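# Insert drive module under blue light and latch it

## Task

Push the drive module fully into the slot of the drive row that sits beneath the blue light, then push its latch handle down until it clicks and lies flat. It only counts if the module and latch stay in place on their own, not held by the robot. Afterwards open the grippers and move the arms away.

## Robot and tools

Robot: two six-joint arms with parallel grippers, named left_arm and right_arm. These are names only, not image sides. In the shared scene frame the origin is on the table top midway between the arms, +x points out over the table, +z points up, and left_arm is on the +y side. Arm bases (URDF root links): left_arm at (-0.030, +0.276, 0) m with quat_wxyz (+0.996, 0, 0, +0.086); right_arm at (-0.004, -0.267, 0) m with quat_wxyz (+0.999, 0, 0, -0.034). A gripper's fingers point along its own +z and close along its own y. The reported end_effector_position is the point between the finger pads, roughly 5 mm short of the tips. Reported hand positions can be off, more so when the arm is stretched far.

execute_actions takes "actions", a list holding one action, one wait, or nothing, plus an optional "pictures" boolean. An empty list ([]) moves nothing and returns the state with camera images. An action is {"rows": [...], "steps": n}, n from 5 to 15 (default 15), each step 1/30 s. Each row drives one step; if there are fewer rows than steps the last row repeats. A wait is {"steps": n} with n up to 300; it commands nothing and returns after that many steps since the last result, with your reply time counting toward them. Pictures come only with an empty list or when "pictures": true is passed. A refused call sends nothing.

Each row is one list of 14 numbers covering both arms, always all 14: left_arm first (waist, shoulder, elbow, forearm roll, wrist pitch, wrist roll, then opening), then right_arm in the same seven-number order. The six joint numbers are absolute target angles in radians, in the same form as the Joint positions line, not offsets. Ranges: waist -2.618 to 2.618, shoulder 0.000 to 3.140, elbow -2.967 to 0.000, forearm roll -1.745 to 1.745, wrist pitch -1.220 to 1.220, wrist roll -2.094 to 2.094. A target more than 0.013 rad beyond a range end, and farther out than the joint's current angle, gets the call refused; true ends may differ from these by up to 0.013 rad, and a joint asked past its true end stops there, with a "joint sent to its limit" line (possibly about an earlier action). Opening is an absolute value from -1 (closed) to +1 (fully open, 0.070 m pad gap); a full close takes about 1.0 s or more.

Motion limits: joint targets move at most 3 rad/s with 0.6 s to accelerate, all joints of an arm paced to arrive together; each step's target stays within 0.867 rad of the measured angle, and targets are scaled back if they would move the gripper more than 70 mm from where it is. Far goals therefore take several calls. Between calls the arms keep heading to the last row sent until motion nearly stops or a step is HELD. The last 5 steps of each action run after its result is returned, while you think.

Result lines: the state line gives each arm's gripper position (m) and quat_wxyz in the scene frame. Joint positions lists each arm's six angles (rad) and the pad gap (m). grip_measured gives finger opening on the command scale; each gripper reads up to about 1 mm off. To hold something, command roughly 0.04 below grip_measured (less for a lighter hold); pads push up to about 20 N, and a fast close can push harder. "joint command not followed" means a clearance check altered or blocked joint targets; HELD marks steps where your row was not fully sent. Joint torques follow the joint order, are never zero, and are noisy and offset. MOTOR HOT appears from 65 °C; at 80 °C an OVER-TEMPERATURE FAULT drops that arm until it cools. A TORQUE FAULT (contact torque at a joint's load limit: 21.6 N m for the first three joints, 7.52 N m for the wrist three, whose motors really manage only about 4 N m) freezes that arm for 10 s and skips the rest of the call.



Avoid: dropping the module, slamming or shoving hard, knocking anything off the table, letting the arms collide or press on each other, and holding loads long enough to overheat motors. Expect occasional brief tugs on held parts or pushes on loose ones. Before finishing, make sure the module is fully seated and the latch is flat without robot support, then open and back the grippers away.

Each tool is called after ">>>" as name(argument=value, ...), one argument or row to a line, values as JSON.

## Session

>>> execute_actions(
  actions=[],
)

Scene clock: 0.00 s of 6000.00 s.
left_arm: end_effector_position=(+0.1316, +0.6174, +0.2642) grip_measured=+1.00 end_effector_quat_wxyz=(+0.037, -0.153, +0.944, +0.289) | right_arm: end_effector_position=(+0.4785, +0.1560, +0.2392) grip_measured=+0.98 end_effector_quat_wxyz=(+0.565, -0.256, +0.768, +0.158)
Joint positions: left_arm=[ 0.747  1.526 -1.517  0.389  1.195  0.537  0.07 ] | right_arm=[ 0.847  2.135 -1.831 -1.044  0.204  1.043  0.069]
Joint torques (N m, as the arm reports them, + toward a larger angle): no reading
camera_calibration (this result's frames):
cam_left_wrist: T_world_to_cam=[[0.321944, -0.782276, -0.533289, 0.581963], [-0.763019, -0.547855, 0.343012, 0.340921], [-0.560495, 0.296479, -0.77327, 0.216053], [0, 0, 0, 1]] pos_world=[0.193865, 0.577976, 0.360482]
cam_right_wrist: T_world_to_cam=[[0.568121, -0.821203, 0.0535149, -0.157619], [-0.634627, -0.478588, -0.606797, 0.517822], [0.523915, 0.310773, -0.793053, 0.0152718], [0, 0, 0, 1]] pos_world=[0.410169, 0.11364, 0.334759]

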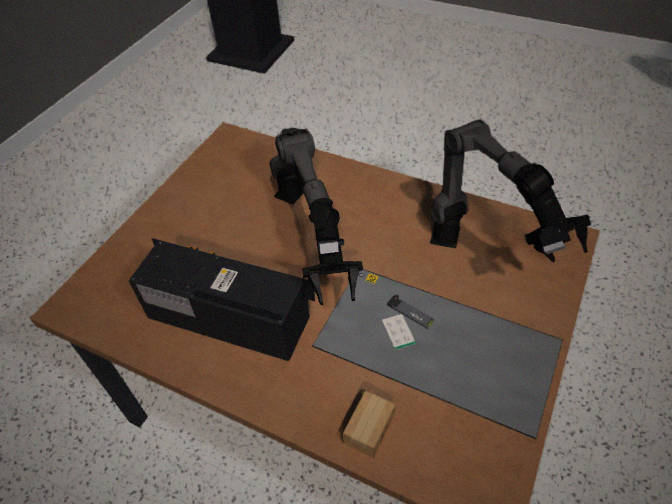

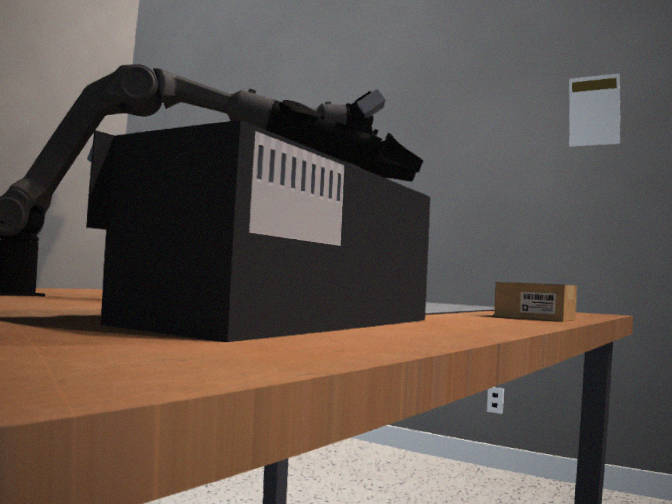

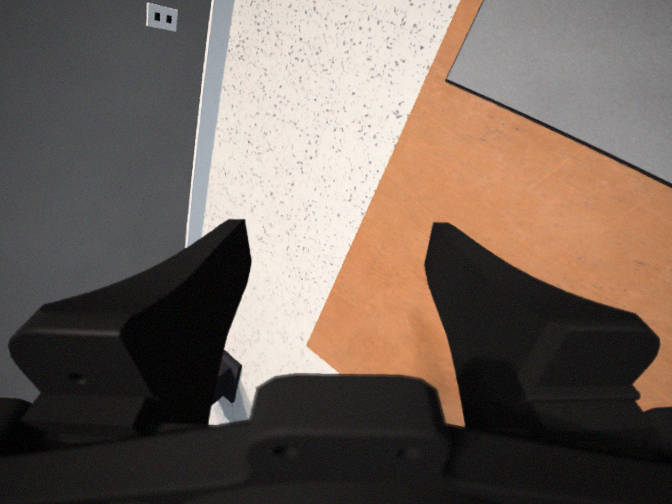

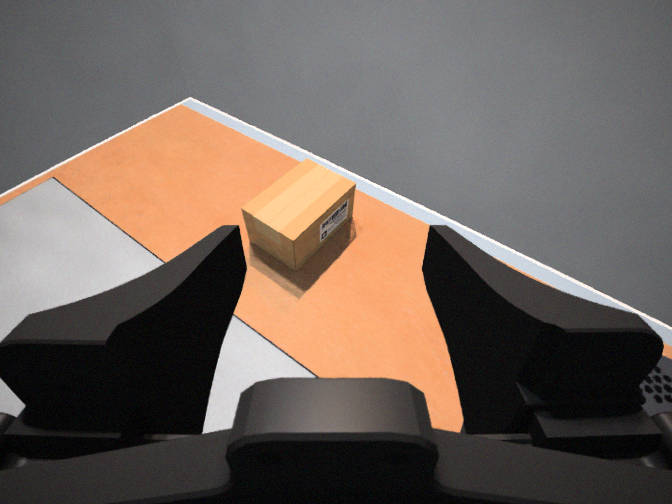

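>>> show_instructions(
)

>>> execute_actions(
  actions=[
    {"rows": [[-0.2,1.718,-1.242,0,1.18,0,1, -0.1,1.3,-1.1,0,0.5,0,1]], "steps": 15},
  ],
)

>>> execute_actions(
  actions=[
    {"steps": 60},
  ],
  pictures=true,
)

Reference images for this scene: manual page 1, manual page 2, manual page 3, manual page 4, manual page 5, manual page 6.

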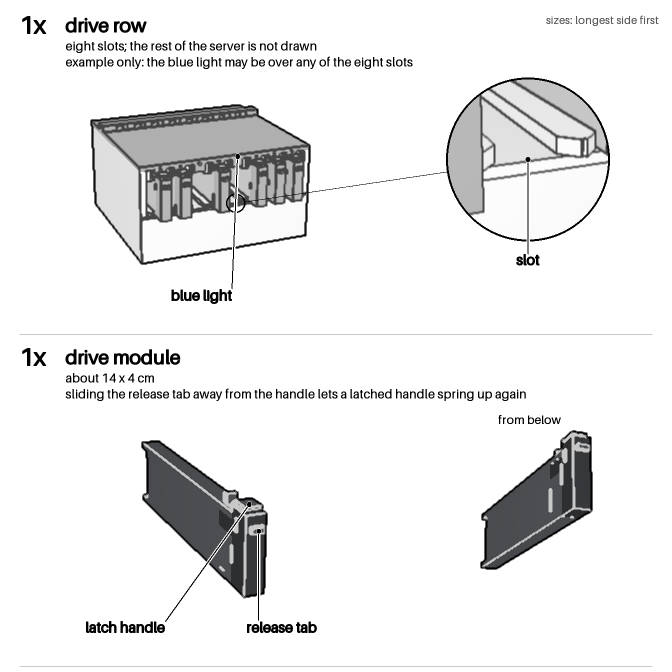

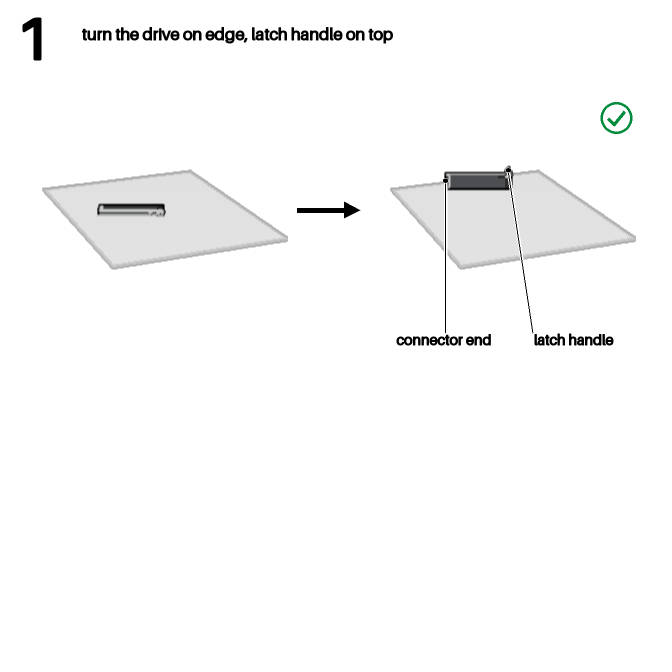

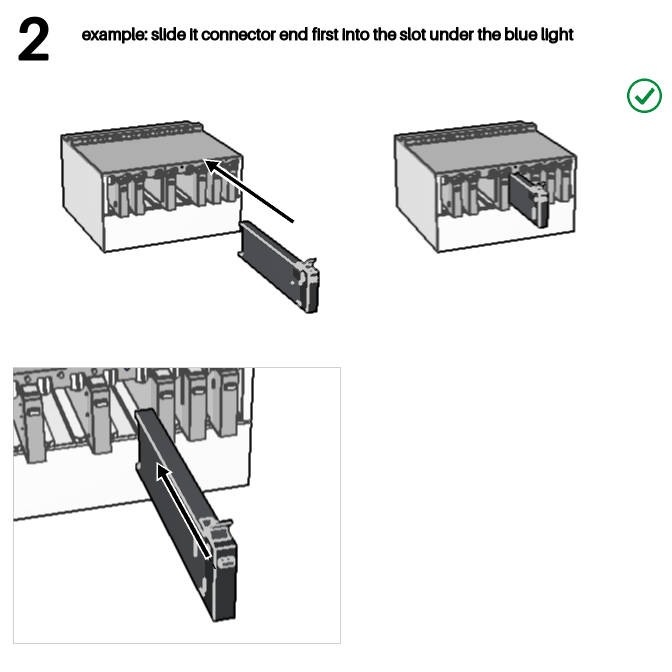

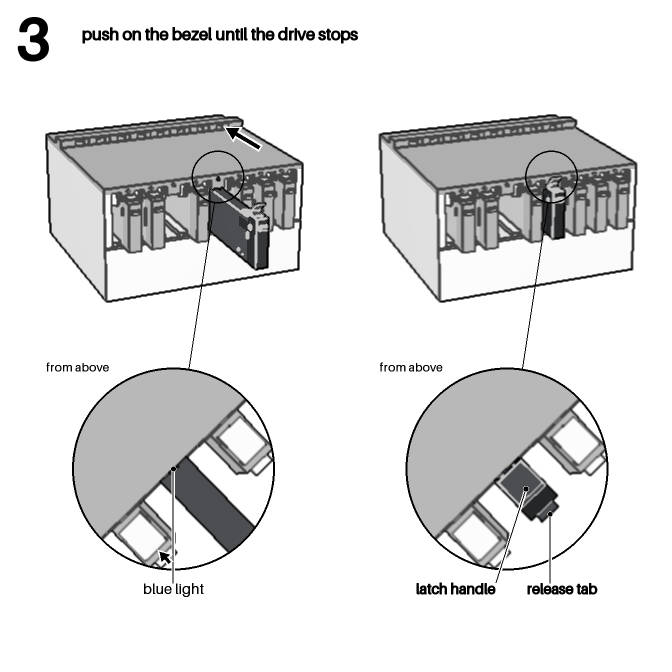

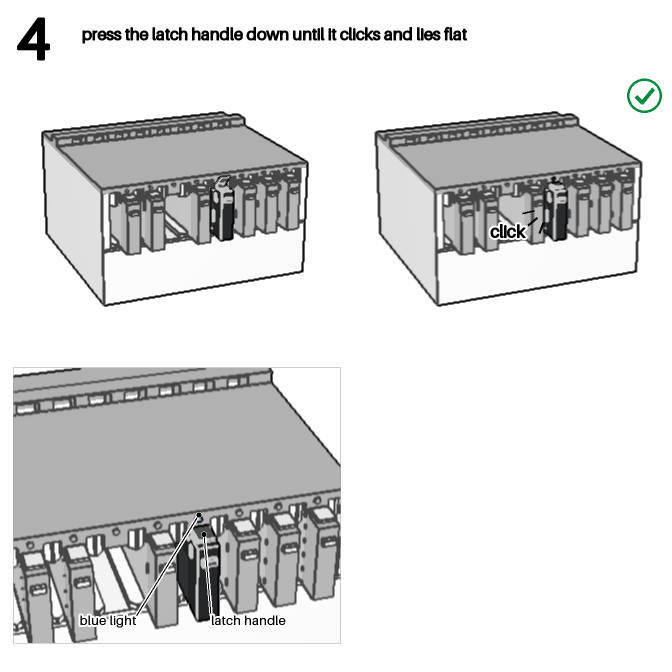

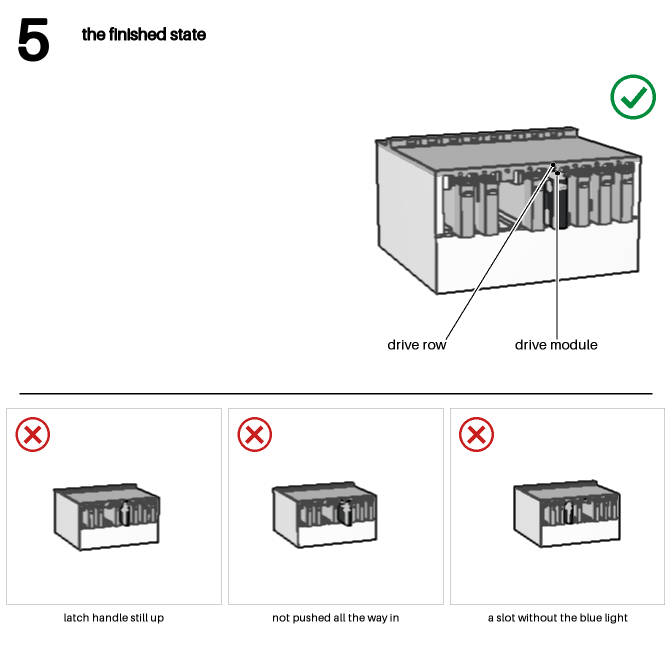

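Scene clock: 0.63 s of 6000.00 s.
left_arm: end_effector_position=(+0.2062, +0.5612, +0.2221) grip_measured=+1.00 end_effector_quat_wxyz=(+0.068, -0.114, +0.967, +0.217) | right_arm: end_effector_position=(+0.5149, +0.0354, +0.2614) grip_measured=+0.98 end_effector_quat_wxyz=(+0.560, -0.183, +0.802, +0.093)
Joint positions: left_arm=[ 0.541  1.568 -1.456  0.301  1.193  0.416  0.07 ] | right_arm=[ 0.667  1.973 -1.689 -0.862  0.262  0.861  0.069]
Joint torques (N m, as the arm reports them, + toward a larger angle): left_arm=[-0.19 -3.47 -3.37  0.11 -0.57 -0.36] | right_arm=[-0.21 -8.32 -3.22  0.05 -0.28 -0.2 ]
Steps of this call (steps 1 to 9: nothing new was sent; steps 10 to 19: the first 10 steps of this action). Readings (joint positions):
10: left_arm=[0.747 1.526 -1.517 0.389 1.195 0.537] | right_arm=[0.847 2.135 -1.831 -1.044 0.204 1.043]
11: left_arm=[0.744 1.526 -1.516 0.389 1.195 0.536] | right_arm=[0.845 2.133 -1.829 -1.041 0.204 1.040]
13: left_arm=[0.720 1.530 -1.510 0.379 1.195 0.521] | right_arm=[0.822 2.112 -1.807 -1.016 0.211 1.015]
17: left_arm=[0.607 1.555 -1.475 0.328 1.194 0.453] | right_arm=[0.720 2.019 -1.728 -0.916 0.245 0.915]
19: the state above

Scene clock: 2.63 s of 6000.00 s.
left_arm: end_effector_position=(+0.2898, +0.2668, +0.1001) grip_measured=+1.00 end_effector_quat_wxyz=(+0.001, +0.014, +1.000, +0.000) | right_arm: end_effector_position=(+0.3849, -0.3324, +0.2714) grip_measured=+0.98 end_effector_quat_wxyz=(+0.459, +0.074, +0.884, -0.039)
Joint positions: left_arm=[-0.2    1.718 -1.242  0.     1.18  -0.     0.07 ] | right_arm=[-0.1    1.3   -1.1    0.     0.5   -0.     0.069]
Joint torques (N m, as the arm reports them, + toward a larger angle): left_arm=[-0.17 -5.1  -3.92 -0.14 -0.2   0.15] | right_arm=[-0.18 -3.01 -4.96 -0.16 -0.81  0.06]
Kept back: nothing.
Steps of this call (steps 1 to 5: the last 5 steps of your previous action; steps 6 to 45: the robot went on to your last target; steps 46 to 60: nothing new was sent). Readings (joint positions):
1: left_arm=[0.508 1.575 -1.446 0.288 1.192 0.398] | right_arm=[0.641 1.951 -1.669 -0.834 0.270 0.833]
2: left_arm=[0.476 1.582 -1.437 0.274 1.192 0.380] | right_arm=[0.615 1.928 -1.649 -0.805 0.278 0.804]
4: left_arm=[0.410 1.595 -1.418 0.248 1.191 0.343] | right_arm=[0.563 1.882 -1.609 -0.746 0.294 0.745]
8: left_arm=[0.278 1.622 -1.380 0.194 1.188 0.269] | right_arm=[0.455 1.787 -1.527 -0.625 0.327 0.624]
60: the state above
All arms were judged still, so your last target was given up. Only a new action makes them travel on or press farther. Fingers that are still opening or closing keep moving.
camera_calibration (this result's frames):
cam_left_wrist: T_world_to_cam=[[-0.0163431, -0.999866, -0.000052733, 0.272005], [-0.818348, 0.0133458, 0.574568, 0.16893], [-0.574491, 0.00943338, -0.818457, 0.36689], [0, 0, 0, 1]] pos_world=[0.353463, 0.266253, 0.203236]
cam_right_wrist: T_world_to_cam=[[-0.169283, -0.985541, 0.0072372, -0.265521], [-0.923961, 0.156141, -0.349165, 0.49665], [0.342986, -0.0657944, -0.937033, 0.225168], [0, 0, 0, 1]] pos_world=[0.336708, -0.324414, 0.386324]

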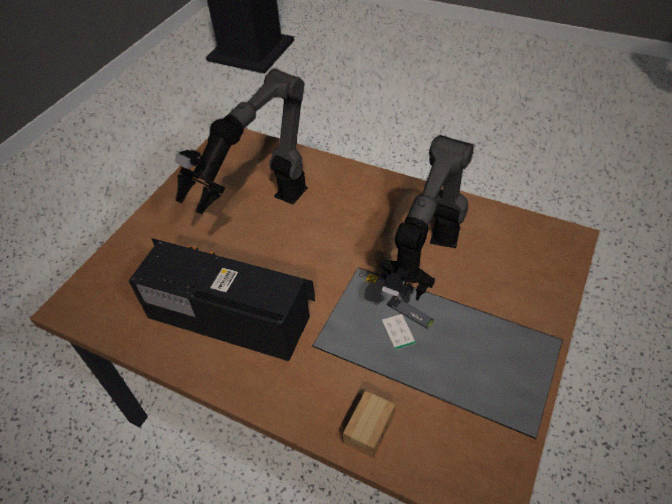

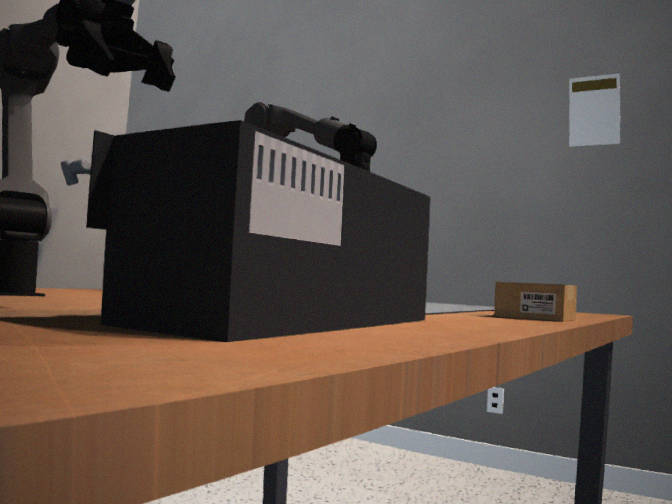

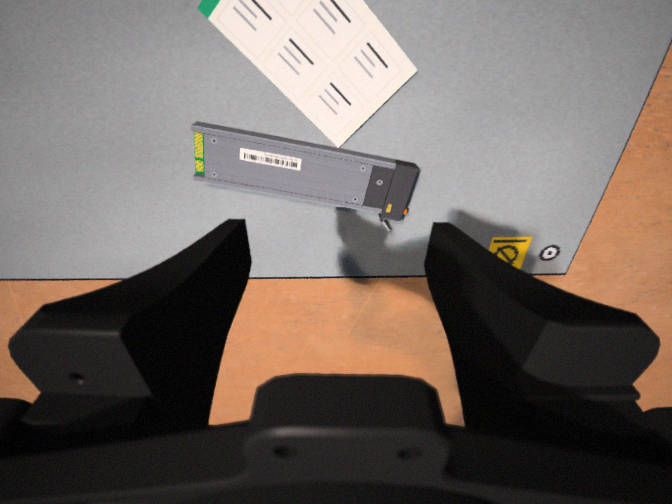

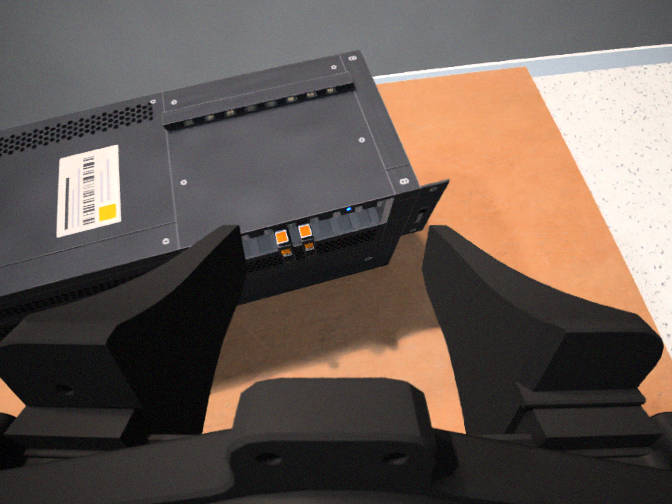

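>>> execute_actions(
  actions=[
    {"rows": [[-0.248,1.7215,-1.0741,0,1.0106,1.70,1, 0.462,1.0,-0.907,0,1.0,-0.217,1]], "steps": 15},
  ],
)

>>> execute_actions(
  actions=[
    {"steps": 35},
  ],
  pictures=true,
)

Scene clock: 3.87 s of 6000.00 s.
left_arm: end_effector_position=(+0.2864, +0.2627, +0.0897) grip_measured=+1.00 end_effector_quat_wxyz=(+0.002, +0.139, +0.990, +0.000) | right_arm: end_effector_position=(+0.3381, -0.2512, +0.2501) grip_measured=+0.98 end_effector_quat_wxyz=(+0.394, -0.058, +0.917, -0.007)
Joint positions: left_arm=[-0.213  1.718 -1.198 -0.     1.134  0.239  0.07 ] | right_arm=[ 0.113  1.189 -1.029 -0.     0.689 -0.081  0.069]
Joint torques (N m, as the arm reports them, + toward a larger angle): left_arm=[-0.5  -4.23 -2.81 -0.18 -0.22  0.57] | right_arm=[ 0.2  -3.74 -3.15 -0.08 -0.46 -0.19]
Steps of this call (steps 1 to 27: nothing new was sent; steps 28 to 37: the first 10 steps of this action). Readings (joint positions):
28: left_arm=[-0.200 1.718 -1.242 -0.000 1.180 0.000] | right_arm=[-0.100 1.300 -1.100 -0.000 0.500 0.000]
29: left_arm=[-0.200 1.718 -1.242 -0.000 1.179 0.003] | right_arm=[-0.097 1.299 -1.100 -0.000 0.501 -0.000]
31: left_arm=[-0.201 1.718 -1.239 -0.000 1.174 0.028] | right_arm=[-0.073 1.288 -1.094 -0.000 0.522 -0.009]
35: left_arm=[-0.208 1.718 -1.215 -0.000 1.152 0.147] | right_arm=[0.044 1.226 -1.053 -0.000 0.627 -0.055]
37: the state above

Scene clock: 5.03 s of 6000.00 s.
left_arm: end_effector_position=(+0.2733, +0.2525, +0.0600) grip_measured=+1.00 end_effector_quat_wxyz=(+0.000, +0.776, +0.631, -0.000) | right_arm: end_effector_position=(+0.2259, -0.1709, +0.2145) grip_measured=+0.98 end_effector_quat_wxyz=(+0.278, -0.289, +0.916, +0.025)
Joint positions: left_arm=[-0.248  1.721 -1.074 -0.     1.011  1.7    0.07 ] | right_arm=[ 0.462  1.    -0.906 -0.     1.    -0.217  0.069]
Joint torques (N m, as the arm reports them, + toward a larger angle): left_arm=[-0.33 -3.46 -2.82 -0.15 -0.09 -0.3 ] | right_arm=[-0.81 -1.27 -4.55  0.2  -0.48  0.09]
Kept back: nothing.
Steps of this call (steps 1 to 5: the last 5 steps of your previous action; steps 6 to 35: the robot went on to your last target). Readings (joint positions):
1: left_arm=[-0.216 1.718 -1.188 -0.000 1.124 0.293] | right_arm=[0.148 1.170 -1.017 -0.000 0.720 -0.095]
2: left_arm=[-0.219 1.718 -1.177 -0.000 1.114 0.353] | right_arm=[0.183 1.151 -1.005 -0.000 0.751 -0.108]
4: left_arm=[-0.225 1.718 -1.154 -0.000 1.091 0.490] | right_arm=[0.253 1.113 -0.980 -0.000 0.814 -0.136]
8: left_arm=[-0.235 1.719 -1.121 -0.000 1.058 0.828] | right_arm=[0.393 1.037 -0.931 -0.000 0.939 -0.190]
35: the state above
camera_calibration (this result's frames):
cam_left_wrist: T_world_to_cam=[[-0.98125, 0.192739, 0.0000678872, 0.219946], [0.157608, 0.802189, 0.575892, -0.287348], [0.110943, 0.565105, -0.817525, -0.00293624], [0, 0, 0, 1]] pos_world=[0.261436, 0.189774, 0.163066]
cam_right_wrist: T_world_to_cam=[[0.542958, -0.830685, 0.123123, -0.292121], [-0.839304, -0.54163, 0.0469648, 0.0813854], [0.0276743, -0.128838, -0.991279, 0.309064], [0, 0, 0, 1]] pos_world=[0.218363, -0.158761, 0.338513]

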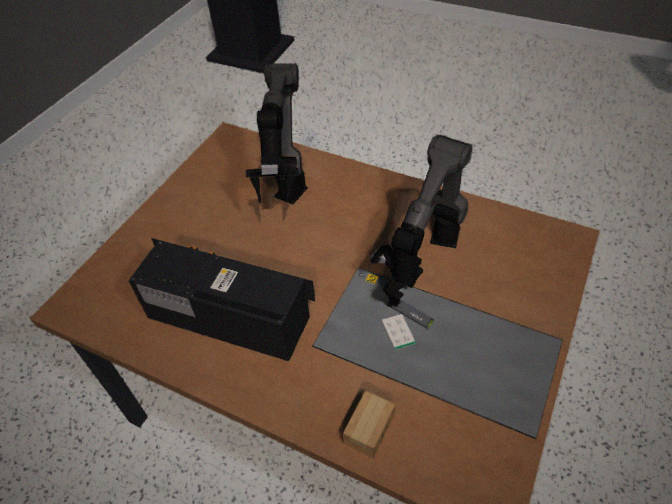

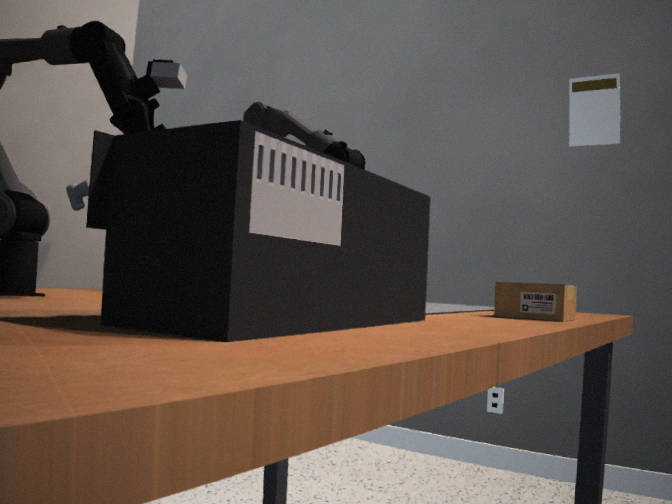

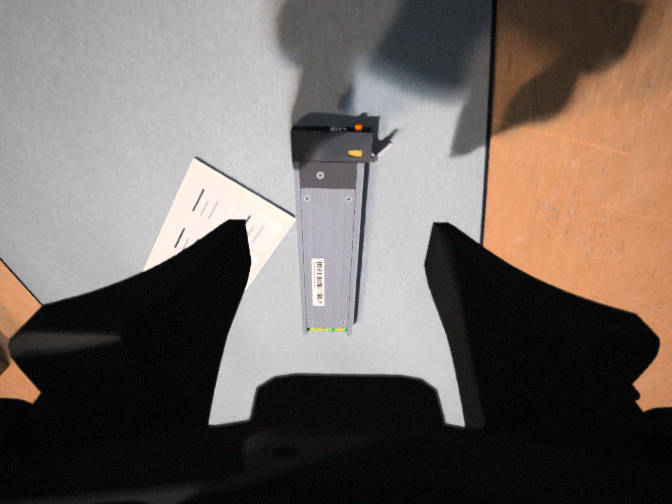

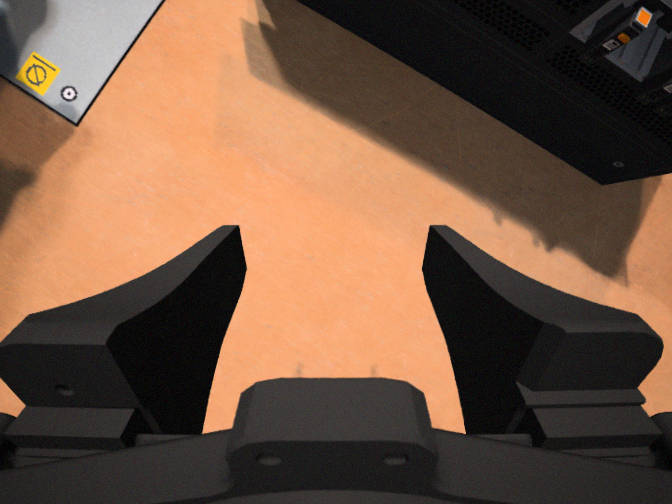

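>>> execute_actions(
  actions=[
    {"rows": [[-0.248,1.8142,-0.9814,0,0.825,1.70,1, -0.3,1.0,-0.907,0,1.0,-0.217,1]], "steps": 15},
  ],
)

>>> execute_actions(
  actions=[
    {"steps": 12},
  ],
)

>>> execute_actions(
  actions=[
    {"rows": [[-0.248,1.8142,-0.9814,0,0.825,1.70,-0.1, -0.3,1.0,-0.907,0,1.0,-0.217,1]], "steps": 15},
  ],
)

>>> execute_actions(
  actions=[
    {"steps": 15},
  ],
)

>>> execute_actions(
  actions=[
    {"rows": [[-0.248,1.6,-1.1,0,1.0,1.70,-0.1, -0.3,1.0,-0.907,0,1.0,-0.217,1]], "steps": 15},
  ],
)

>>> execute_actions(
  actions=[
    {"rows": [[-0.248,1.3,-0.4545,0,-0.93,-1.571,-0.1, -0.3,1.0,-0.907,0,1.0,-0.217,1]], "steps": 15},
  ],
)

>>> execute_actions(
  actions=[
    {"steps": 60},
  ],
)

>>> execute_actions(
  actions=[
    {"rows": [[-1.132,1.3,-0.4545,0,-0.93,-1.571,-0.1, -0.3,1.0,-0.907,0,1.0,-0.217,1]], "steps": 15},
  ],
)

>>> execute_actions(
  actions=[
    {"steps": 30},
  ],
)

>>> execute_actions(
  actions=[
    {"rows": [[-1.132,2.09,-0.772,0,-1.22,-1.571,-0.1, -0.3,1.0,-0.907,0,1.0,-0.217,1]], "steps": 15},
  ],
)

>>> execute_actions(
  actions=[
    {"steps": 30},
  ],
)

>>> execute_actions(
  actions=[
    {"rows": [[-1.132,2.09,-0.772,0,-1.22,-1.571,-0.1, 0.462,1.0,-0.907,0,1.1,-0.217,1]], "steps": 15},
  ],
)

>>> execute_actions(
  actions=[
    {"steps": 25},
  ],
)

>>> execute_actions(
  actions=[
    {"rows": [[-1.132,2.09,-0.772,0,-1.22,-1.571,-0.1, 0.462,1.13,-0.907,0,1.22,-0.217,1]], "steps": 15},
  ],
)

>>> execute_actions(
  actions=[
    {"steps": 12},
  ],
  pictures=true,
)

Scene clock: 5.90 s of 6000.00 s.
left_arm: end_effector_position=(+0.2727, +0.2526, +0.0141) grip_measured=+1.00 end_effector_quat_wxyz=(-0.001, +0.776, +0.631, -0.001) | right_arm: end_effector_position=(+0.2421, -0.2278, +0.2147) grip_measured=+0.98 end_effector_quat_wxyz=(+0.279, -0.178, +0.944, -0.008)
Joint positions: left_arm=[-0.248  1.81  -0.985 -0.     0.837  1.7    0.07 ] | right_arm=[ 0.224  1.    -0.907  0.     1.    -0.217  0.069]
Joint torques (N m, as the arm reports them, + toward a larger angle): left_arm=[-0.3  -4.74 -3.33 -0.12  0.4  -0.32] | right_arm=[-1.18 -1.17 -4.8   0.07 -0.4   0.08]
Steps of this call (steps 1 to 15: the robot went on to your last target; step 16: nothing new was sent; steps 17 to 26: the first 10 steps of this action). Readings (joint positions):
17: left_arm=[-0.248 1.722 -1.074 -0.000 1.011 1.700] | right_arm=[0.462 1.000 -0.907 0.000 1.000 -0.217]
18: left_arm=[-0.248 1.723 -1.073 -0.000 1.007 1.700] | right_arm=[0.459 1.000 -0.907 0.000 1.000 -0.217]
20: left_arm=[-0.248 1.735 -1.061 -0.000 0.982 1.700] | right_arm=[0.434 1.000 -0.907 0.000 1.000 -0.217]
24: left_arm=[-0.248 1.790 -1.006 -0.000 0.874 1.700] | right_arm=[0.316 1.000 -0.907 0.000 1.000 -0.217]
26: the state above

Scene clock: 6.30 s of 6000.00 s.
left_arm: end_effector_position=(+0.2731, +0.2525, +0.0117) grip_measured=+1.00 end_effector_quat_wxyz=(-0.000, +0.776, +0.631, -0.000) | right_arm: end_effector_position=(+0.2309, -0.3499, +0.2147) grip_measured=+0.98 end_effector_quat_wxyz=(+0.268, +0.059, +0.959, -0.076)
Joint positions: left_arm=[-0.248  1.815 -0.981 -0.     0.825  1.7    0.07 ] | right_arm=[-0.273  1.    -0.907  0.     1.    -0.217  0.069]
Joint torques (N m, as the arm reports them, + toward a larger angle): left_arm=[-0.38 -5.04 -3.29 -0.06  0.39 -0.32] | right_arm=[ 0.9  -1.41 -4.68 -0.06 -0.36  0.05]
Kept back: nothing.
Steps of this call (steps 1 to 5: the last 5 steps of your previous action; steps 6 to 12: the robot went on to your last target). Readings (joint positions):
1: left_arm=[-0.248 1.815 -0.981 -0.000 0.827 1.700] | right_arm=[0.175 1.000 -0.907 0.000 1.000 -0.217]
2: left_arm=[-0.248 1.817 -0.979 -0.000 0.823 1.700] | right_arm=[0.126 1.000 -0.907 0.000 1.000 -0.217]
4: left_arm=[-0.248 1.817 -0.979 -0.000 0.824 1.700] | right_arm=[0.030 1.000 -0.907 0.000 1.000 -0.217]
8: left_arm=[-0.248 1.816 -0.980 -0.000 0.824 1.700] | right_arm=[-0.158 1.000 -0.907 0.000 1.000 -0.217]
12: the state above

Scene clock: 6.63 s of 6000.00 s.
left_arm: end_effector_position=(+0.2733, +0.2525, +0.0120) grip_measured=+0.37 end_effector_quat_wxyz=(+0.000, +0.776, +0.631, +0.000) | right_arm: end_effector_position=(+0.2286, -0.3562, +0.2147) grip_measured=+0.98 end_effector_quat_wxyz=(+0.267, +0.072, +0.958, -0.080)
Joint positions: left_arm=[-0.248  1.814 -0.981 -0.     0.825  1.7    0.048] | right_arm=[-0.3    1.    -0.907  0.     1.    -0.217  0.069]
Joint torques (N m, as the arm reports them, + toward a larger angle): left_arm=[-0.34 -5.07 -3.24 -0.04  0.37 -0.3 ] | right_arm=[ 0.34 -1.26 -4.65 -0.18 -0.32  0.02]
Steps of this call (steps 1 to 10: the first 10 steps of this action). Readings (joint positions):
1: left_arm=[-0.248 1.815 -0.981 -0.000 0.825 1.700] | right_arm=[-0.288 1.000 -0.907 0.000 1.000 -0.217]
2: left_arm=[-0.248 1.815 -0.981 -0.000 0.825 1.700] | right_arm=[-0.297 1.000 -0.907 0.000 1.000 -0.217]
4: left_arm=[-0.248 1.815 -0.981 -0.000 0.825 1.700] | right_arm=[-0.300 1.000 -0.907 0.000 1.000 -0.217]
8: left_arm=[-0.248 1.814 -0.981 -0.000 0.825 1.700] | right_arm=[-0.300 1.000 -0.907 0.000 1.000 -0.217]
10: the state above

Scene clock: 7.13 s of 6000.00 s.
left_arm: end_effector_position=(+0.2733, +0.2525, +0.0120) grip_measured=-0.03 end_effector_quat_wxyz=(+0.000, +0.776, +0.631, +0.000) | right_arm: end_effector_position=(+0.2285, -0.3563, +0.2146) grip_measured=+0.98 end_effector_quat_wxyz=(+0.267, +0.072, +0.958, -0.080)
Joint positions: left_arm=[-0.248  1.814 -0.982 -0.     0.825  1.7    0.034] | right_arm=[-0.3    1.    -0.907  0.     1.    -0.217  0.069]
Joint torques (N m, as the arm reports them, + toward a larger angle): left_arm=[-0.22 -5.12 -3.2  -0.03  0.37 -0.29] | right_arm=[ 0.   -1.49 -4.8  -0.18 -0.26  0.05]
Kept back: nothing.
Steps of this call (steps 1 to 5: the last 5 steps of your previous action; steps 6 to 15: the robot went on to your last target). Readings (joint positions):
1: left_arm=[-0.248 1.814 -0.981 -0.000 0.825 1.700] | right_arm=[-0.300 1.000 -0.907 0.000 1.000 -0.217]
2: left_arm=[-0.248 1.814 -0.981 -0.000 0.825 1.700] | right_arm=[-0.300 1.000 -0.907 0.000 1.000 -0.217]
4: left_arm=[-0.248 1.814 -0.982 -0.000 0.825 1.700] | right_arm=[-0.300 1.000 -0.907 0.000 1.000 -0.217]
8: left_arm=[-0.248 1.814 -0.982 -0.000 0.825 1.700] | right_arm=[-0.300 1.000 -0.907 0.000 1.000 -0.217]
15: the state above
All arms were judged still, so your last target was given up. Only a new action makes them travel on or press farther. Fingers that are still opening or closing keep moving.

Scene clock: 7.47 s of 6000.00 s.
left_arm: end_effector_position=(+0.2895, +0.2513, +0.0953) grip_measured=-0.03 end_effector_quat_wxyz=(+0.050, +0.774, +0.629, +0.053) | right_arm: end_effector_position=(+0.2285, -0.3563, +0.2146) grip_measured=+0.98 end_effector_quat_wxyz=(+0.267, +0.072, +0.958, -0.080)
Joint positions: left_arm=[-0.248  1.622 -1.089 -0.     0.98   1.7    0.034] | right_arm=[-0.3    1.    -0.907  0.     1.    -0.217  0.069]
Joint torques (N m, as the arm reports them, + toward a larger angle): left_arm=[-0.27 -2.46 -2.45 -0.02 -0.19 -0.3 ] | right_arm=[-0.19 -1.55 -4.73 -0.17 -0.29  0.02]
Steps of this call (steps 1 to 10: the first 10 steps of this action). Readings (joint positions):
1: left_arm=[-0.248 1.814 -0.982 -0.000 0.825 1.700] | right_arm=[-0.300 1.000 -0.907 0.000 1.000 -0.217]
2: left_arm=[-0.248 1.811 -0.982 -0.000 0.828 1.700] | right_arm=[-0.300 1.000 -0.907 0.000 1.000 -0.217]
4: left_arm=[-0.248 1.788 -0.995 -0.000 0.848 1.700] | right_arm=[-0.300 1.000 -0.907 0.000 1.000 -0.217]
8: left_arm=[-0.248 1.673 -1.060 -0.000 0.941 1.700] | right_arm=[-0.300 1.000 -0.907 0.000 1.000 -0.217]
10: the state above

Scene clock: 7.97 s of 6000.00 s.
left_arm: end_effector_position=(+0.2889, +0.2513, +0.0928) grip_measured=-0.03 end_effector_quat_wxyz=(+0.116, +0.687, +0.711, +0.096) | right_arm: end_effector_position=(+0.2285, -0.3563, +0.2146) grip_measured=+0.98 end_effector_quat_wxyz=(+0.267, +0.072, +0.958, -0.080)
Joint positions: left_arm=[-0.248  1.521 -0.927 -0.     0.762  1.461  0.034] | right_arm=[-0.3    1.    -0.907 -0.     1.    -0.217  0.069]
Joint torques (N m, as the arm reports them, + toward a larger angle): left_arm=[-0.11 -4.49 -2.62 -0.01 -1.05 -0.74] | right_arm=[-0.39 -1.36 -4.68 -0.18 -0.29  0.03]
Steps of this call (steps 1 to 5: the last 5 steps of your previous action; steps 6 to 15: the first 10 steps of this action). Readings (joint positions):
6: left_arm=[-0.248 1.598 -1.101 -0.000 1.001 1.700] | right_arm=[-0.300 1.000 -0.907 0.000 1.000 -0.217]
7: left_arm=[-0.248 1.598 -1.098 -0.000 0.998 1.697] | right_arm=[-0.300 1.000 -0.907 0.000 1.000 -0.217]
9: left_arm=[-0.248 1.592 -1.080 -0.000 0.972 1.672] | right_arm=[-0.300 1.000 -0.907 0.000 1.000 -0.217]
13: left_arm=[-0.248 1.552 -0.993 -0.000 0.854 1.554] | right_arm=[-0.300 1.000 -0.907 -0.000 1.000 -0.217]
15: the state above

Scene clock: 9.97 s of 6000.00 s.
left_arm: end_effector_position=(+0.3459, +0.2470, +0.2868) grip_measured=-0.03 end_effector_quat_wxyz=(+0.520, -0.438, +0.472, -0.561) | right_arm: end_effector_position=(+0.2285, -0.3563, +0.2146) grip_measured=+0.98 end_effector_quat_wxyz=(+0.267, +0.072, +0.958, -0.080)
Joint positions: left_arm=[-0.248  1.3   -0.454  0.    -0.93  -1.571  0.034] | right_arm=[-0.3    1.    -0.907 -0.     1.    -0.217  0.069]
Joint torques (N m, as the arm reports them, + toward a larger angle): left_arm=[ 0.13 -3.21 -3.32  0.12 -1.7   0.17] | right_arm=[-0.97 -1.71 -4.73 -0.16 -0.27 -0.07]
Kept back: nothing.
Steps of this call (steps 1 to 5: the last 5 steps of your previous action; steps 6 to 60: the robot went on to your last target). Readings (joint positions):
1: left_arm=[-0.248 1.503 -0.889 -0.000 0.707 1.407] | right_arm=[-0.300 1.000 -0.907 -0.000 1.000 -0.217]
2: left_arm=[-0.248 1.484 -0.848 -0.000 0.647 1.347] | right_arm=[-0.300 1.000 -0.907 -0.000 1.000 -0.217]
4: left_arm=[-0.248 1.443 -0.760 -0.000 0.511 1.210] | right_arm=[-0.300 1.000 -0.907 -0.000 1.000 -0.217]
8: left_arm=[-0.248 1.385 -0.634 -0.000 0.209 0.907] | right_arm=[-0.300 1.000 -0.907 -0.000 1.000 -0.217]
60: the state above

Scene clock: 10.30 s of 6000.00 s.
left_arm: end_effector_position=(+0.3303, +0.1648, +0.2868) grip_measured=-0.03 end_effector_quat_wxyz=(-0.455, +0.383, -0.518, +0.615) | right_arm: end_effector_position=(+0.2285, -0.3563, +0.2146) grip_measured=+0.98 end_effector_quat_wxyz=(+0.267, +0.072, +0.958, -0.080)
Joint positions: left_arm=[-0.47   1.3   -0.454  0.    -0.93  -1.571  0.034] | right_arm=[-0.3    1.    -0.907 -0.     1.    -0.217  0.069]
Joint torques (N m, as the arm reports them, + toward a larger angle): left_arm=[-0.37 -3.2  -3.37  0.03 -1.7   0.21] | right_arm=[-0.78 -1.84 -4.66 -0.16 -0.28 -0.08]
Steps of this call (steps 1 to 10: the first 10 steps of this action). Readings (joint positions):
1: left_arm=[-0.248 1.300 -0.454 0.000 -0.930 -1.571] | right_arm=[-0.300 1.000 -0.907 -0.000 1.000 -0.217]
2: left_arm=[-0.251 1.300 -0.454 0.000 -0.930 -1.571] | right_arm=[-0.300 1.000 -0.907 -0.000 1.000 -0.217]
4: left_arm=[-0.275 1.300 -0.454 0.000 -0.930 -1.571] | right_arm=[-0.300 1.000 -0.907 -0.000 1.000 -0.217]
8: left_arm=[-0.393 1.300 -0.454 0.000 -0.930 -1.571] | right_arm=[-0.300 1.000 -0.907 -0.000 1.000 -0.217]
10: the state above

Scene clock: 11.30 s of 6000.00 s.
left_arm: end_effector_position=(+0.1861, -0.0335, +0.2868) grip_measured=-0.03 end_effector_quat_wxyz=(-0.230, +0.194, -0.614, +0.730) | right_arm: end_effector_position=(+0.2285, -0.3563, +0.2146) grip_measured=+0.98 end_effector_quat_wxyz=(+0.267, +0.072, +0.958, -0.080)
Joint positions: left_arm=[-1.132  1.3   -0.454  0.    -0.93  -1.571  0.034] | right_arm=[-0.3    1.    -0.907 -0.     1.    -0.217  0.069]
Joint torques (N m, as the arm reports them, + toward a larger angle): left_arm=[ 0.42 -3.24 -3.37 -0.11 -1.74  0.19] | right_arm=[-0.94 -1.93 -4.66 -0.15 -0.28 -0.09]
Kept back: nothing.
Steps of this call (steps 1 to 5: the last 5 steps of your previous action; steps 6 to 30: the robot went on to your last target). Readings (joint positions):
1: left_arm=[-0.508 1.300 -0.454 0.000 -0.930 -1.571] | right_arm=[-0.300 1.000 -0.907 -0.000 1.000 -0.217]
2: left_arm=[-0.546 1.300 -0.454 0.000 -0.930 -1.571] | right_arm=[-0.300 1.000 -0.907 -0.000 1.000 -0.217]
4: left_arm=[-0.622 1.300 -0.454 0.000 -0.930 -1.571] | right_arm=[-0.300 1.000 -0.907 -0.000 1.000 -0.217]
8: left_arm=[-0.773 1.300 -0.454 0.000 -0.930 -1.571] | right_arm=[-0.300 1.000 -0.907 -0.000 1.000 -0.217]
30: the state above

Scene clock: 11.63 s of 6000.00 s.
left_arm: end_effector_position=(+0.2118, -0.0702, +0.2497) grip_measured=-0.03 end_effector_quat_wxyz=(-0.225, +0.200, -0.634, +0.713) | right_arm: end_effector_position=(+0.2285, -0.3563, +0.2146) grip_measured=+0.98 end_effector_quat_wxyz=(+0.267, +0.072, +0.958, -0.080)
Joint positions: left_arm=[-1.132  1.536 -0.549  0.    -1.016 -1.571  0.034] | right_arm=[-0.3    1.    -0.907 -0.     1.    -0.217  0.069]
Joint torques (N m, as the arm reports them, + toward a larger angle): left_arm=[ 0.28 -2.81 -3.66 -0.12 -1.68  0.2 ] | right_arm=[-0.88 -2.06 -4.67 -0.16 -0.29 -0.11]
Steps of this call (steps 1 to 10: the first 10 steps of this action). Readings (joint positions):
1: left_arm=[-1.132 1.300 -0.454 0.000 -0.930 -1.571] | right_arm=[-0.300 1.000 -0.907 -0.000 1.000 -0.217]
2: left_arm=[-1.132 1.302 -0.455 0.000 -0.931 -1.571] | right_arm=[-0.300 1.000 -0.907 -0.000 1.000 -0.217]
4: left_arm=[-1.132 1.325 -0.464 0.000 -0.941 -1.571] | right_arm=[-0.300 1.000 -0.907 -0.000 1.000 -0.217]
8: left_arm=[-1.132 1.444 -0.512 0.000 -0.983 -1.571] | right_arm=[-0.300 1.000 -0.907 -0.000 1.000 -0.217]
10: the state above

Scene clock: 12.63 s of 6000.00 s.
left_arm: end_effector_position=(+0.2563, -0.1337, +0.1160) grip_measured=-0.03 end_effector_quat_wxyz=(+0.211, -0.215, +0.680, -0.668) | right_arm: end_effector_position=(+0.2285, -0.3563, +0.2146) grip_measured=+0.98 end_effector_quat_wxyz=(+0.267, +0.072, +0.958, -0.080)
Joint positions: left_arm=[-1.132  2.09  -0.772 -0.    -1.213 -1.571  0.034] | right_arm=[-0.3    1.    -0.907 -0.     1.    -0.217  0.069]
Joint torques (N m, as the arm reports them, + toward a larger angle): left_arm=[ 0.38 -6.35 -2.84 -0.13 -1.73  0.19] | right_arm=[-0.95 -2.13 -4.54 -0.16 -0.29 -0.18]
joint sent to its limit (left arm) — the command would take joint 5 (wrist pitch) past its lower limit, so that joint was sent only as far as its limit.
Kept back: nothing.
Steps of this call (steps 1 to 5: the last 5 steps of your previous action; steps 6 to 30: the robot went on to your last target). Readings (joint positions):
1: left_arm=[-1.132 1.584 -0.569 0.000 -1.033 -1.571] | right_arm=[-0.300 1.000 -0.907 -0.000 1.000 -0.217]
2: left_arm=[-1.132 1.630 -0.587 -0.000 -1.049 -1.571] | right_arm=[-0.300 1.000 -0.907 -0.000 1.000 -0.217]
4: left_arm=[-1.132 1.722 -0.624 -0.000 -1.082 -1.571] | right_arm=[-0.300 1.000 -0.907 -0.000 1.000 -0.217]
8: left_arm=[-1.132 1.901 -0.696 -0.000 -1.145 -1.571] | right_arm=[-0.300 1.000 -0.907 -0.000 1.000 -0.217]
30: the state above
All arms were judged still, so your last target was given up. Only a new action makes them travel on or press farther. Fingers that are still opening or closing keep moving.

Scene clock: 12.97 s of 6000.00 s.
left_arm: end_effector_position=(+0.2563, -0.1337, +0.1160) grip_measured=-0.03 end_effector_quat_wxyz=(+0.211, -0.215, +0.680, -0.668) | right_arm: end_effector_position=(+0.2372, -0.2982, +0.2110) grip_measured=+0.98 end_effector_quat_wxyz=(+0.260, -0.042, +0.964, -0.046)
Joint positions: left_arm=[-1.132  2.09  -0.772 -0.    -1.213 -1.571  0.034] | right_arm=[-0.062  1.    -0.907 -0.     1.031 -0.217  0.069]
Joint torques (N m, as the arm reports them, + toward a larger angle): left_arm=[ 0.09 -6.42 -2.82 -0.11 -1.7   0.16] | right_arm=[ 0.91 -1.99 -4.51 -0.06 -0.2  -0.14]
joint sent to its limit (left arm) — the command would take joint 5 (wrist pitch) past its lower limit, so that joint was sent only as far as its limit.
Steps of this call (steps 1 to 10: the first 10 steps of this action). Readings (joint positions):
1: left_arm=[-1.132 2.090 -0.772 -0.000 -1.213 -1.571] | right_arm=[-0.300 1.000 -0.907 -0.000 1.000 -0.217]
2: left_arm=[-1.132 2.090 -0.772 -0.000 -1.213 -1.571] | right_arm=[-0.297 1.000 -0.907 -0.000 1.000 -0.217]
4: left_arm=[-1.132 2.090 -0.772 -0.000 -1.213 -1.571] | right_arm=[-0.273 1.000 -0.907 -0.000 1.004 -0.217]
8: left_arm=[-1.132 2.090 -0.772 -0.000 -1.213 -1.571] | right_arm=[-0.154 1.000 -0.907 -0.000 1.019 -0.217]
10: the state above

Scene clock: 13.80 s of 6000.00 s.
left_arm: end_effector_position=(+0.2563, -0.1337, +0.1160) grip_measured=-0.03 end_effector_quat_wxyz=(+0.211, -0.215, +0.680, -0.668) | right_arm: end_effector_position=(+0.2082, -0.1784, +0.2037) grip_measured=+0.98 end_effector_quat_wxyz=(+0.229, -0.293, +0.928, +0.020)
Joint positions: left_arm=[-1.132  2.09  -0.772 -0.    -1.213 -1.571  0.034] | right_arm=[ 0.462  1.    -0.907 -0.     1.1   -0.217  0.069]
Joint torques (N m, as the arm reports them, + toward a larger angle): left_arm=[ 0.08 -6.38 -2.91 -0.11 -1.59  0.15] | right_arm=[-0.79 -2.19 -4.48  0.19 -0.33 -0.17]
joint sent to its limit (left arm) — the command would take joint 5 (wrist pitch) past its lower limit, so that joint was sent only as far as its limit.
Kept back: nothing.
Steps of this call (steps 1 to 5: the last 5 steps of your previous action; steps 6 to 25: the robot went on to your last target). Readings (joint positions):
1: left_arm=[-1.132 2.090 -0.772 -0.000 -1.213 -1.571] | right_arm=[-0.012 1.000 -0.907 -0.000 1.038 -0.217]
2: left_arm=[-1.132 2.090 -0.772 -0.000 -1.213 -1.571] | right_arm=[0.037 1.000 -0.907 -0.000 1.044 -0.217]
4: left_arm=[-1.132 2.090 -0.772 -0.000 -1.213 -1.571] | right_arm=[0.136 1.000 -0.907 -0.000 1.057 -0.217]
8: left_arm=[-1.132 2.090 -0.772 -0.000 -1.213 -1.571] | right_arm=[0.325 1.000 -0.907 -0.000 1.082 -0.217]
25: the state above

Scene clock: 14.13 s of 6000.00 s.
left_arm: end_effector_position=(+0.2563, -0.1337, +0.1160) grip_measured=-0.03 end_effector_quat_wxyz=(+0.211, -0.215, +0.680, -0.668) | right_arm: end_effector_position=(+0.1929, -0.1846, +0.1655) grip_measured=+0.98 end_effector_quat_wxyz=(+0.106, -0.299, +0.948, +0.009)
Joint positions: left_arm=[-1.132  2.09  -0.772 -0.    -1.213 -1.571  0.034] | right_arm=[ 0.462  1.133 -0.908 -0.     1.219 -0.217  0.069]
Joint torques (N m, as the arm reports them, + toward a larger angle): left_arm=[-0.08 -6.26 -2.95 -0.1  -1.54  0.13] | right_arm=[-0.71 -3.57 -3.76  0.2   0.37 -0.18]
joint sent to its limit (left arm) — the command would take joint 5 (wrist pitch) past its lower limit, so that joint was sent only as far as its limit.
joint sent to its limit (right arm) — the command would take joint 5 (wrist pitch) past its upper limit, so that joint was sent only as far as its limit.
Steps of this call (steps 1 to 10: the first 10 steps of this action). Readings (joint positions):
1: left_arm=[-1.132 2.090 -0.772 -0.000 -1.213 -1.571] | right_arm=[0.462 1.000 -0.907 -0.000 1.100 -0.217]
2: left_arm=[-1.132 2.090 -0.772 -0.000 -1.213 -1.571] | right_arm=[0.462 1.002 -0.907 -0.000 1.102 -0.217]
4: left_arm=[-1.132 2.090 -0.772 -0.000 -1.213 -1.571] | right_arm=[0.462 1.025 -0.908 -0.000 1.124 -0.217]
8: left_arm=[-1.132 2.090 -0.772 -0.000 -1.213 -1.571] | right_arm=[0.462 1.116 -0.908 -0.000 1.207 -0.217]
10: the state above

Scene clock: 14.53 s of 6000.00 s.
left_arm: end_effector_position=(+0.2563, -0.1337, +0.1160) grip_measured=-0.03 end_effector_quat_wxyz=(+0.211, -0.215, +0.680, -0.668) | right_arm: end_effector_position=(+0.1928, -0.1847, +0.1662) grip_measured=+0.98 end_effector_quat_wxyz=(+0.108, -0.299, +0.948, +0.010)
Joint positions: left_arm=[-1.132  2.09  -0.772 -0.    -1.213 -1.571  0.034] | right_arm=[ 0.462  1.13  -0.908 -0.     1.219 -0.217  0.069]
Joint torques (N m, as the arm reports them, + toward a larger angle): left_arm=[-0.08 -6.28 -2.95 -0.09 -1.49  0.13] | right_arm=[-0.3  -2.95 -3.39  0.19  0.   -0.17]
joint sent to its limit (left arm) — the command would take joint 5 (wrist pitch) past its lower limit, so that joint was sent only as far as its limit.
joint sent to its limit (right arm) — the command would take joint 5 (wrist pitch) past its upper limit, so that joint was sent only as far as its limit.
Kept back: nothing.
Steps of this call (steps 1 to 5: the last 5 steps of your previous action; steps 6 to 12: the robot went on to your last target). Readings (joint positions):
1: left_arm=[-1.132 2.090 -0.772 -0.000 -1.213 -1.571] | right_arm=[0.462 1.133 -0.908 -0.000 1.219 -0.217]
2: left_arm=[-1.132 2.090 -0.772 -0.000 -1.213 -1.571] | right_arm=[0.462 1.133 -0.908 -0.000 1.219 -0.217]
4: left_arm=[-1.132 2.090 -0.772 -0.000 -1.213 -1.571] | right_arm=[0.462 1.132 -0.908 -0.000 1.219 -0.217]
8: left_arm=[-1.132 2.090 -0.772 -0.000 -1.213 -1.571] | right_arm=[0.462 1.131 -0.908 -0.000 1.219 -0.217]
12: the state above
camera_calibration (this result's frames):
cam_left_wrist: T_world_to_cam=[[0.0192601, -0.00761313, 0.999786, -0.121477], [-0.999811, 0.00250504, 0.0192797, 0.247188], [-0.00265128, -0.999968, -0.00756345, -0.0111206], [0, 0, 0, 1]] pos_world=[0.249452, -0.0126643, 0.116601]
cam_right_wrist: T_world_to_cam=[[0.571512, -0.818849, 0.0534789, -0.27137], [-0.770132, -0.512726, 0.379485, -0.014875], [-0.283321, -0.258066, -0.923651, 0.28516], [0, 0, 0, 1]] pos_world=[0.224427, -0.156248, 0.283546]

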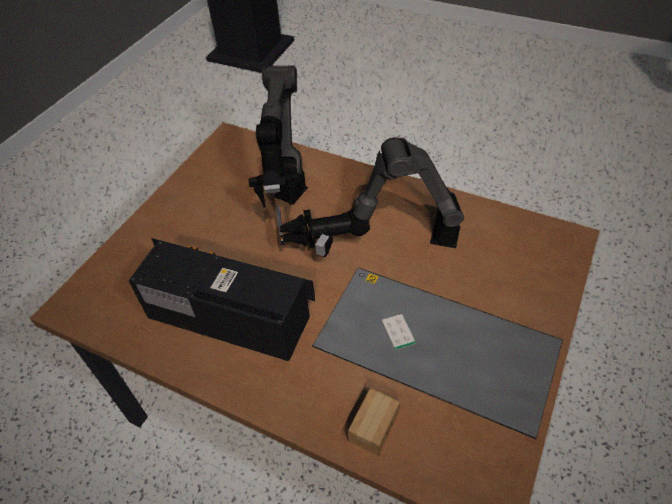

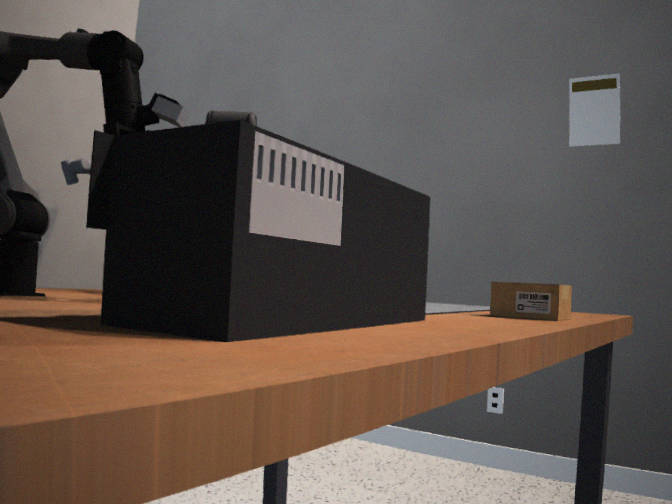

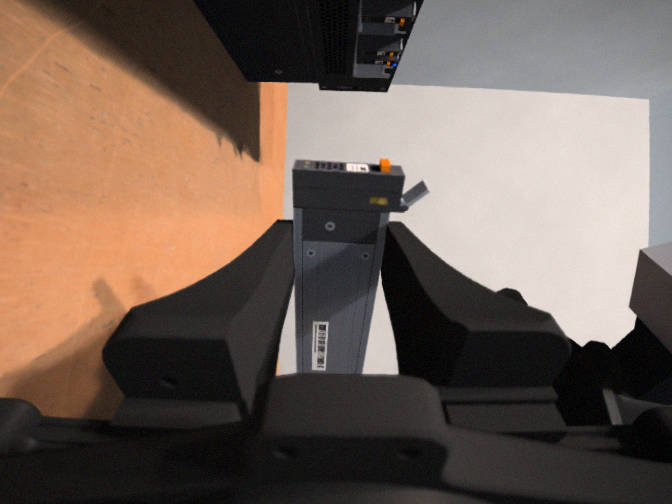

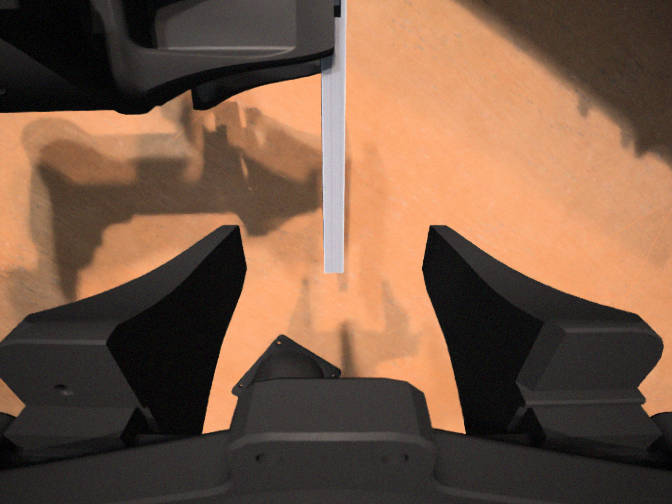

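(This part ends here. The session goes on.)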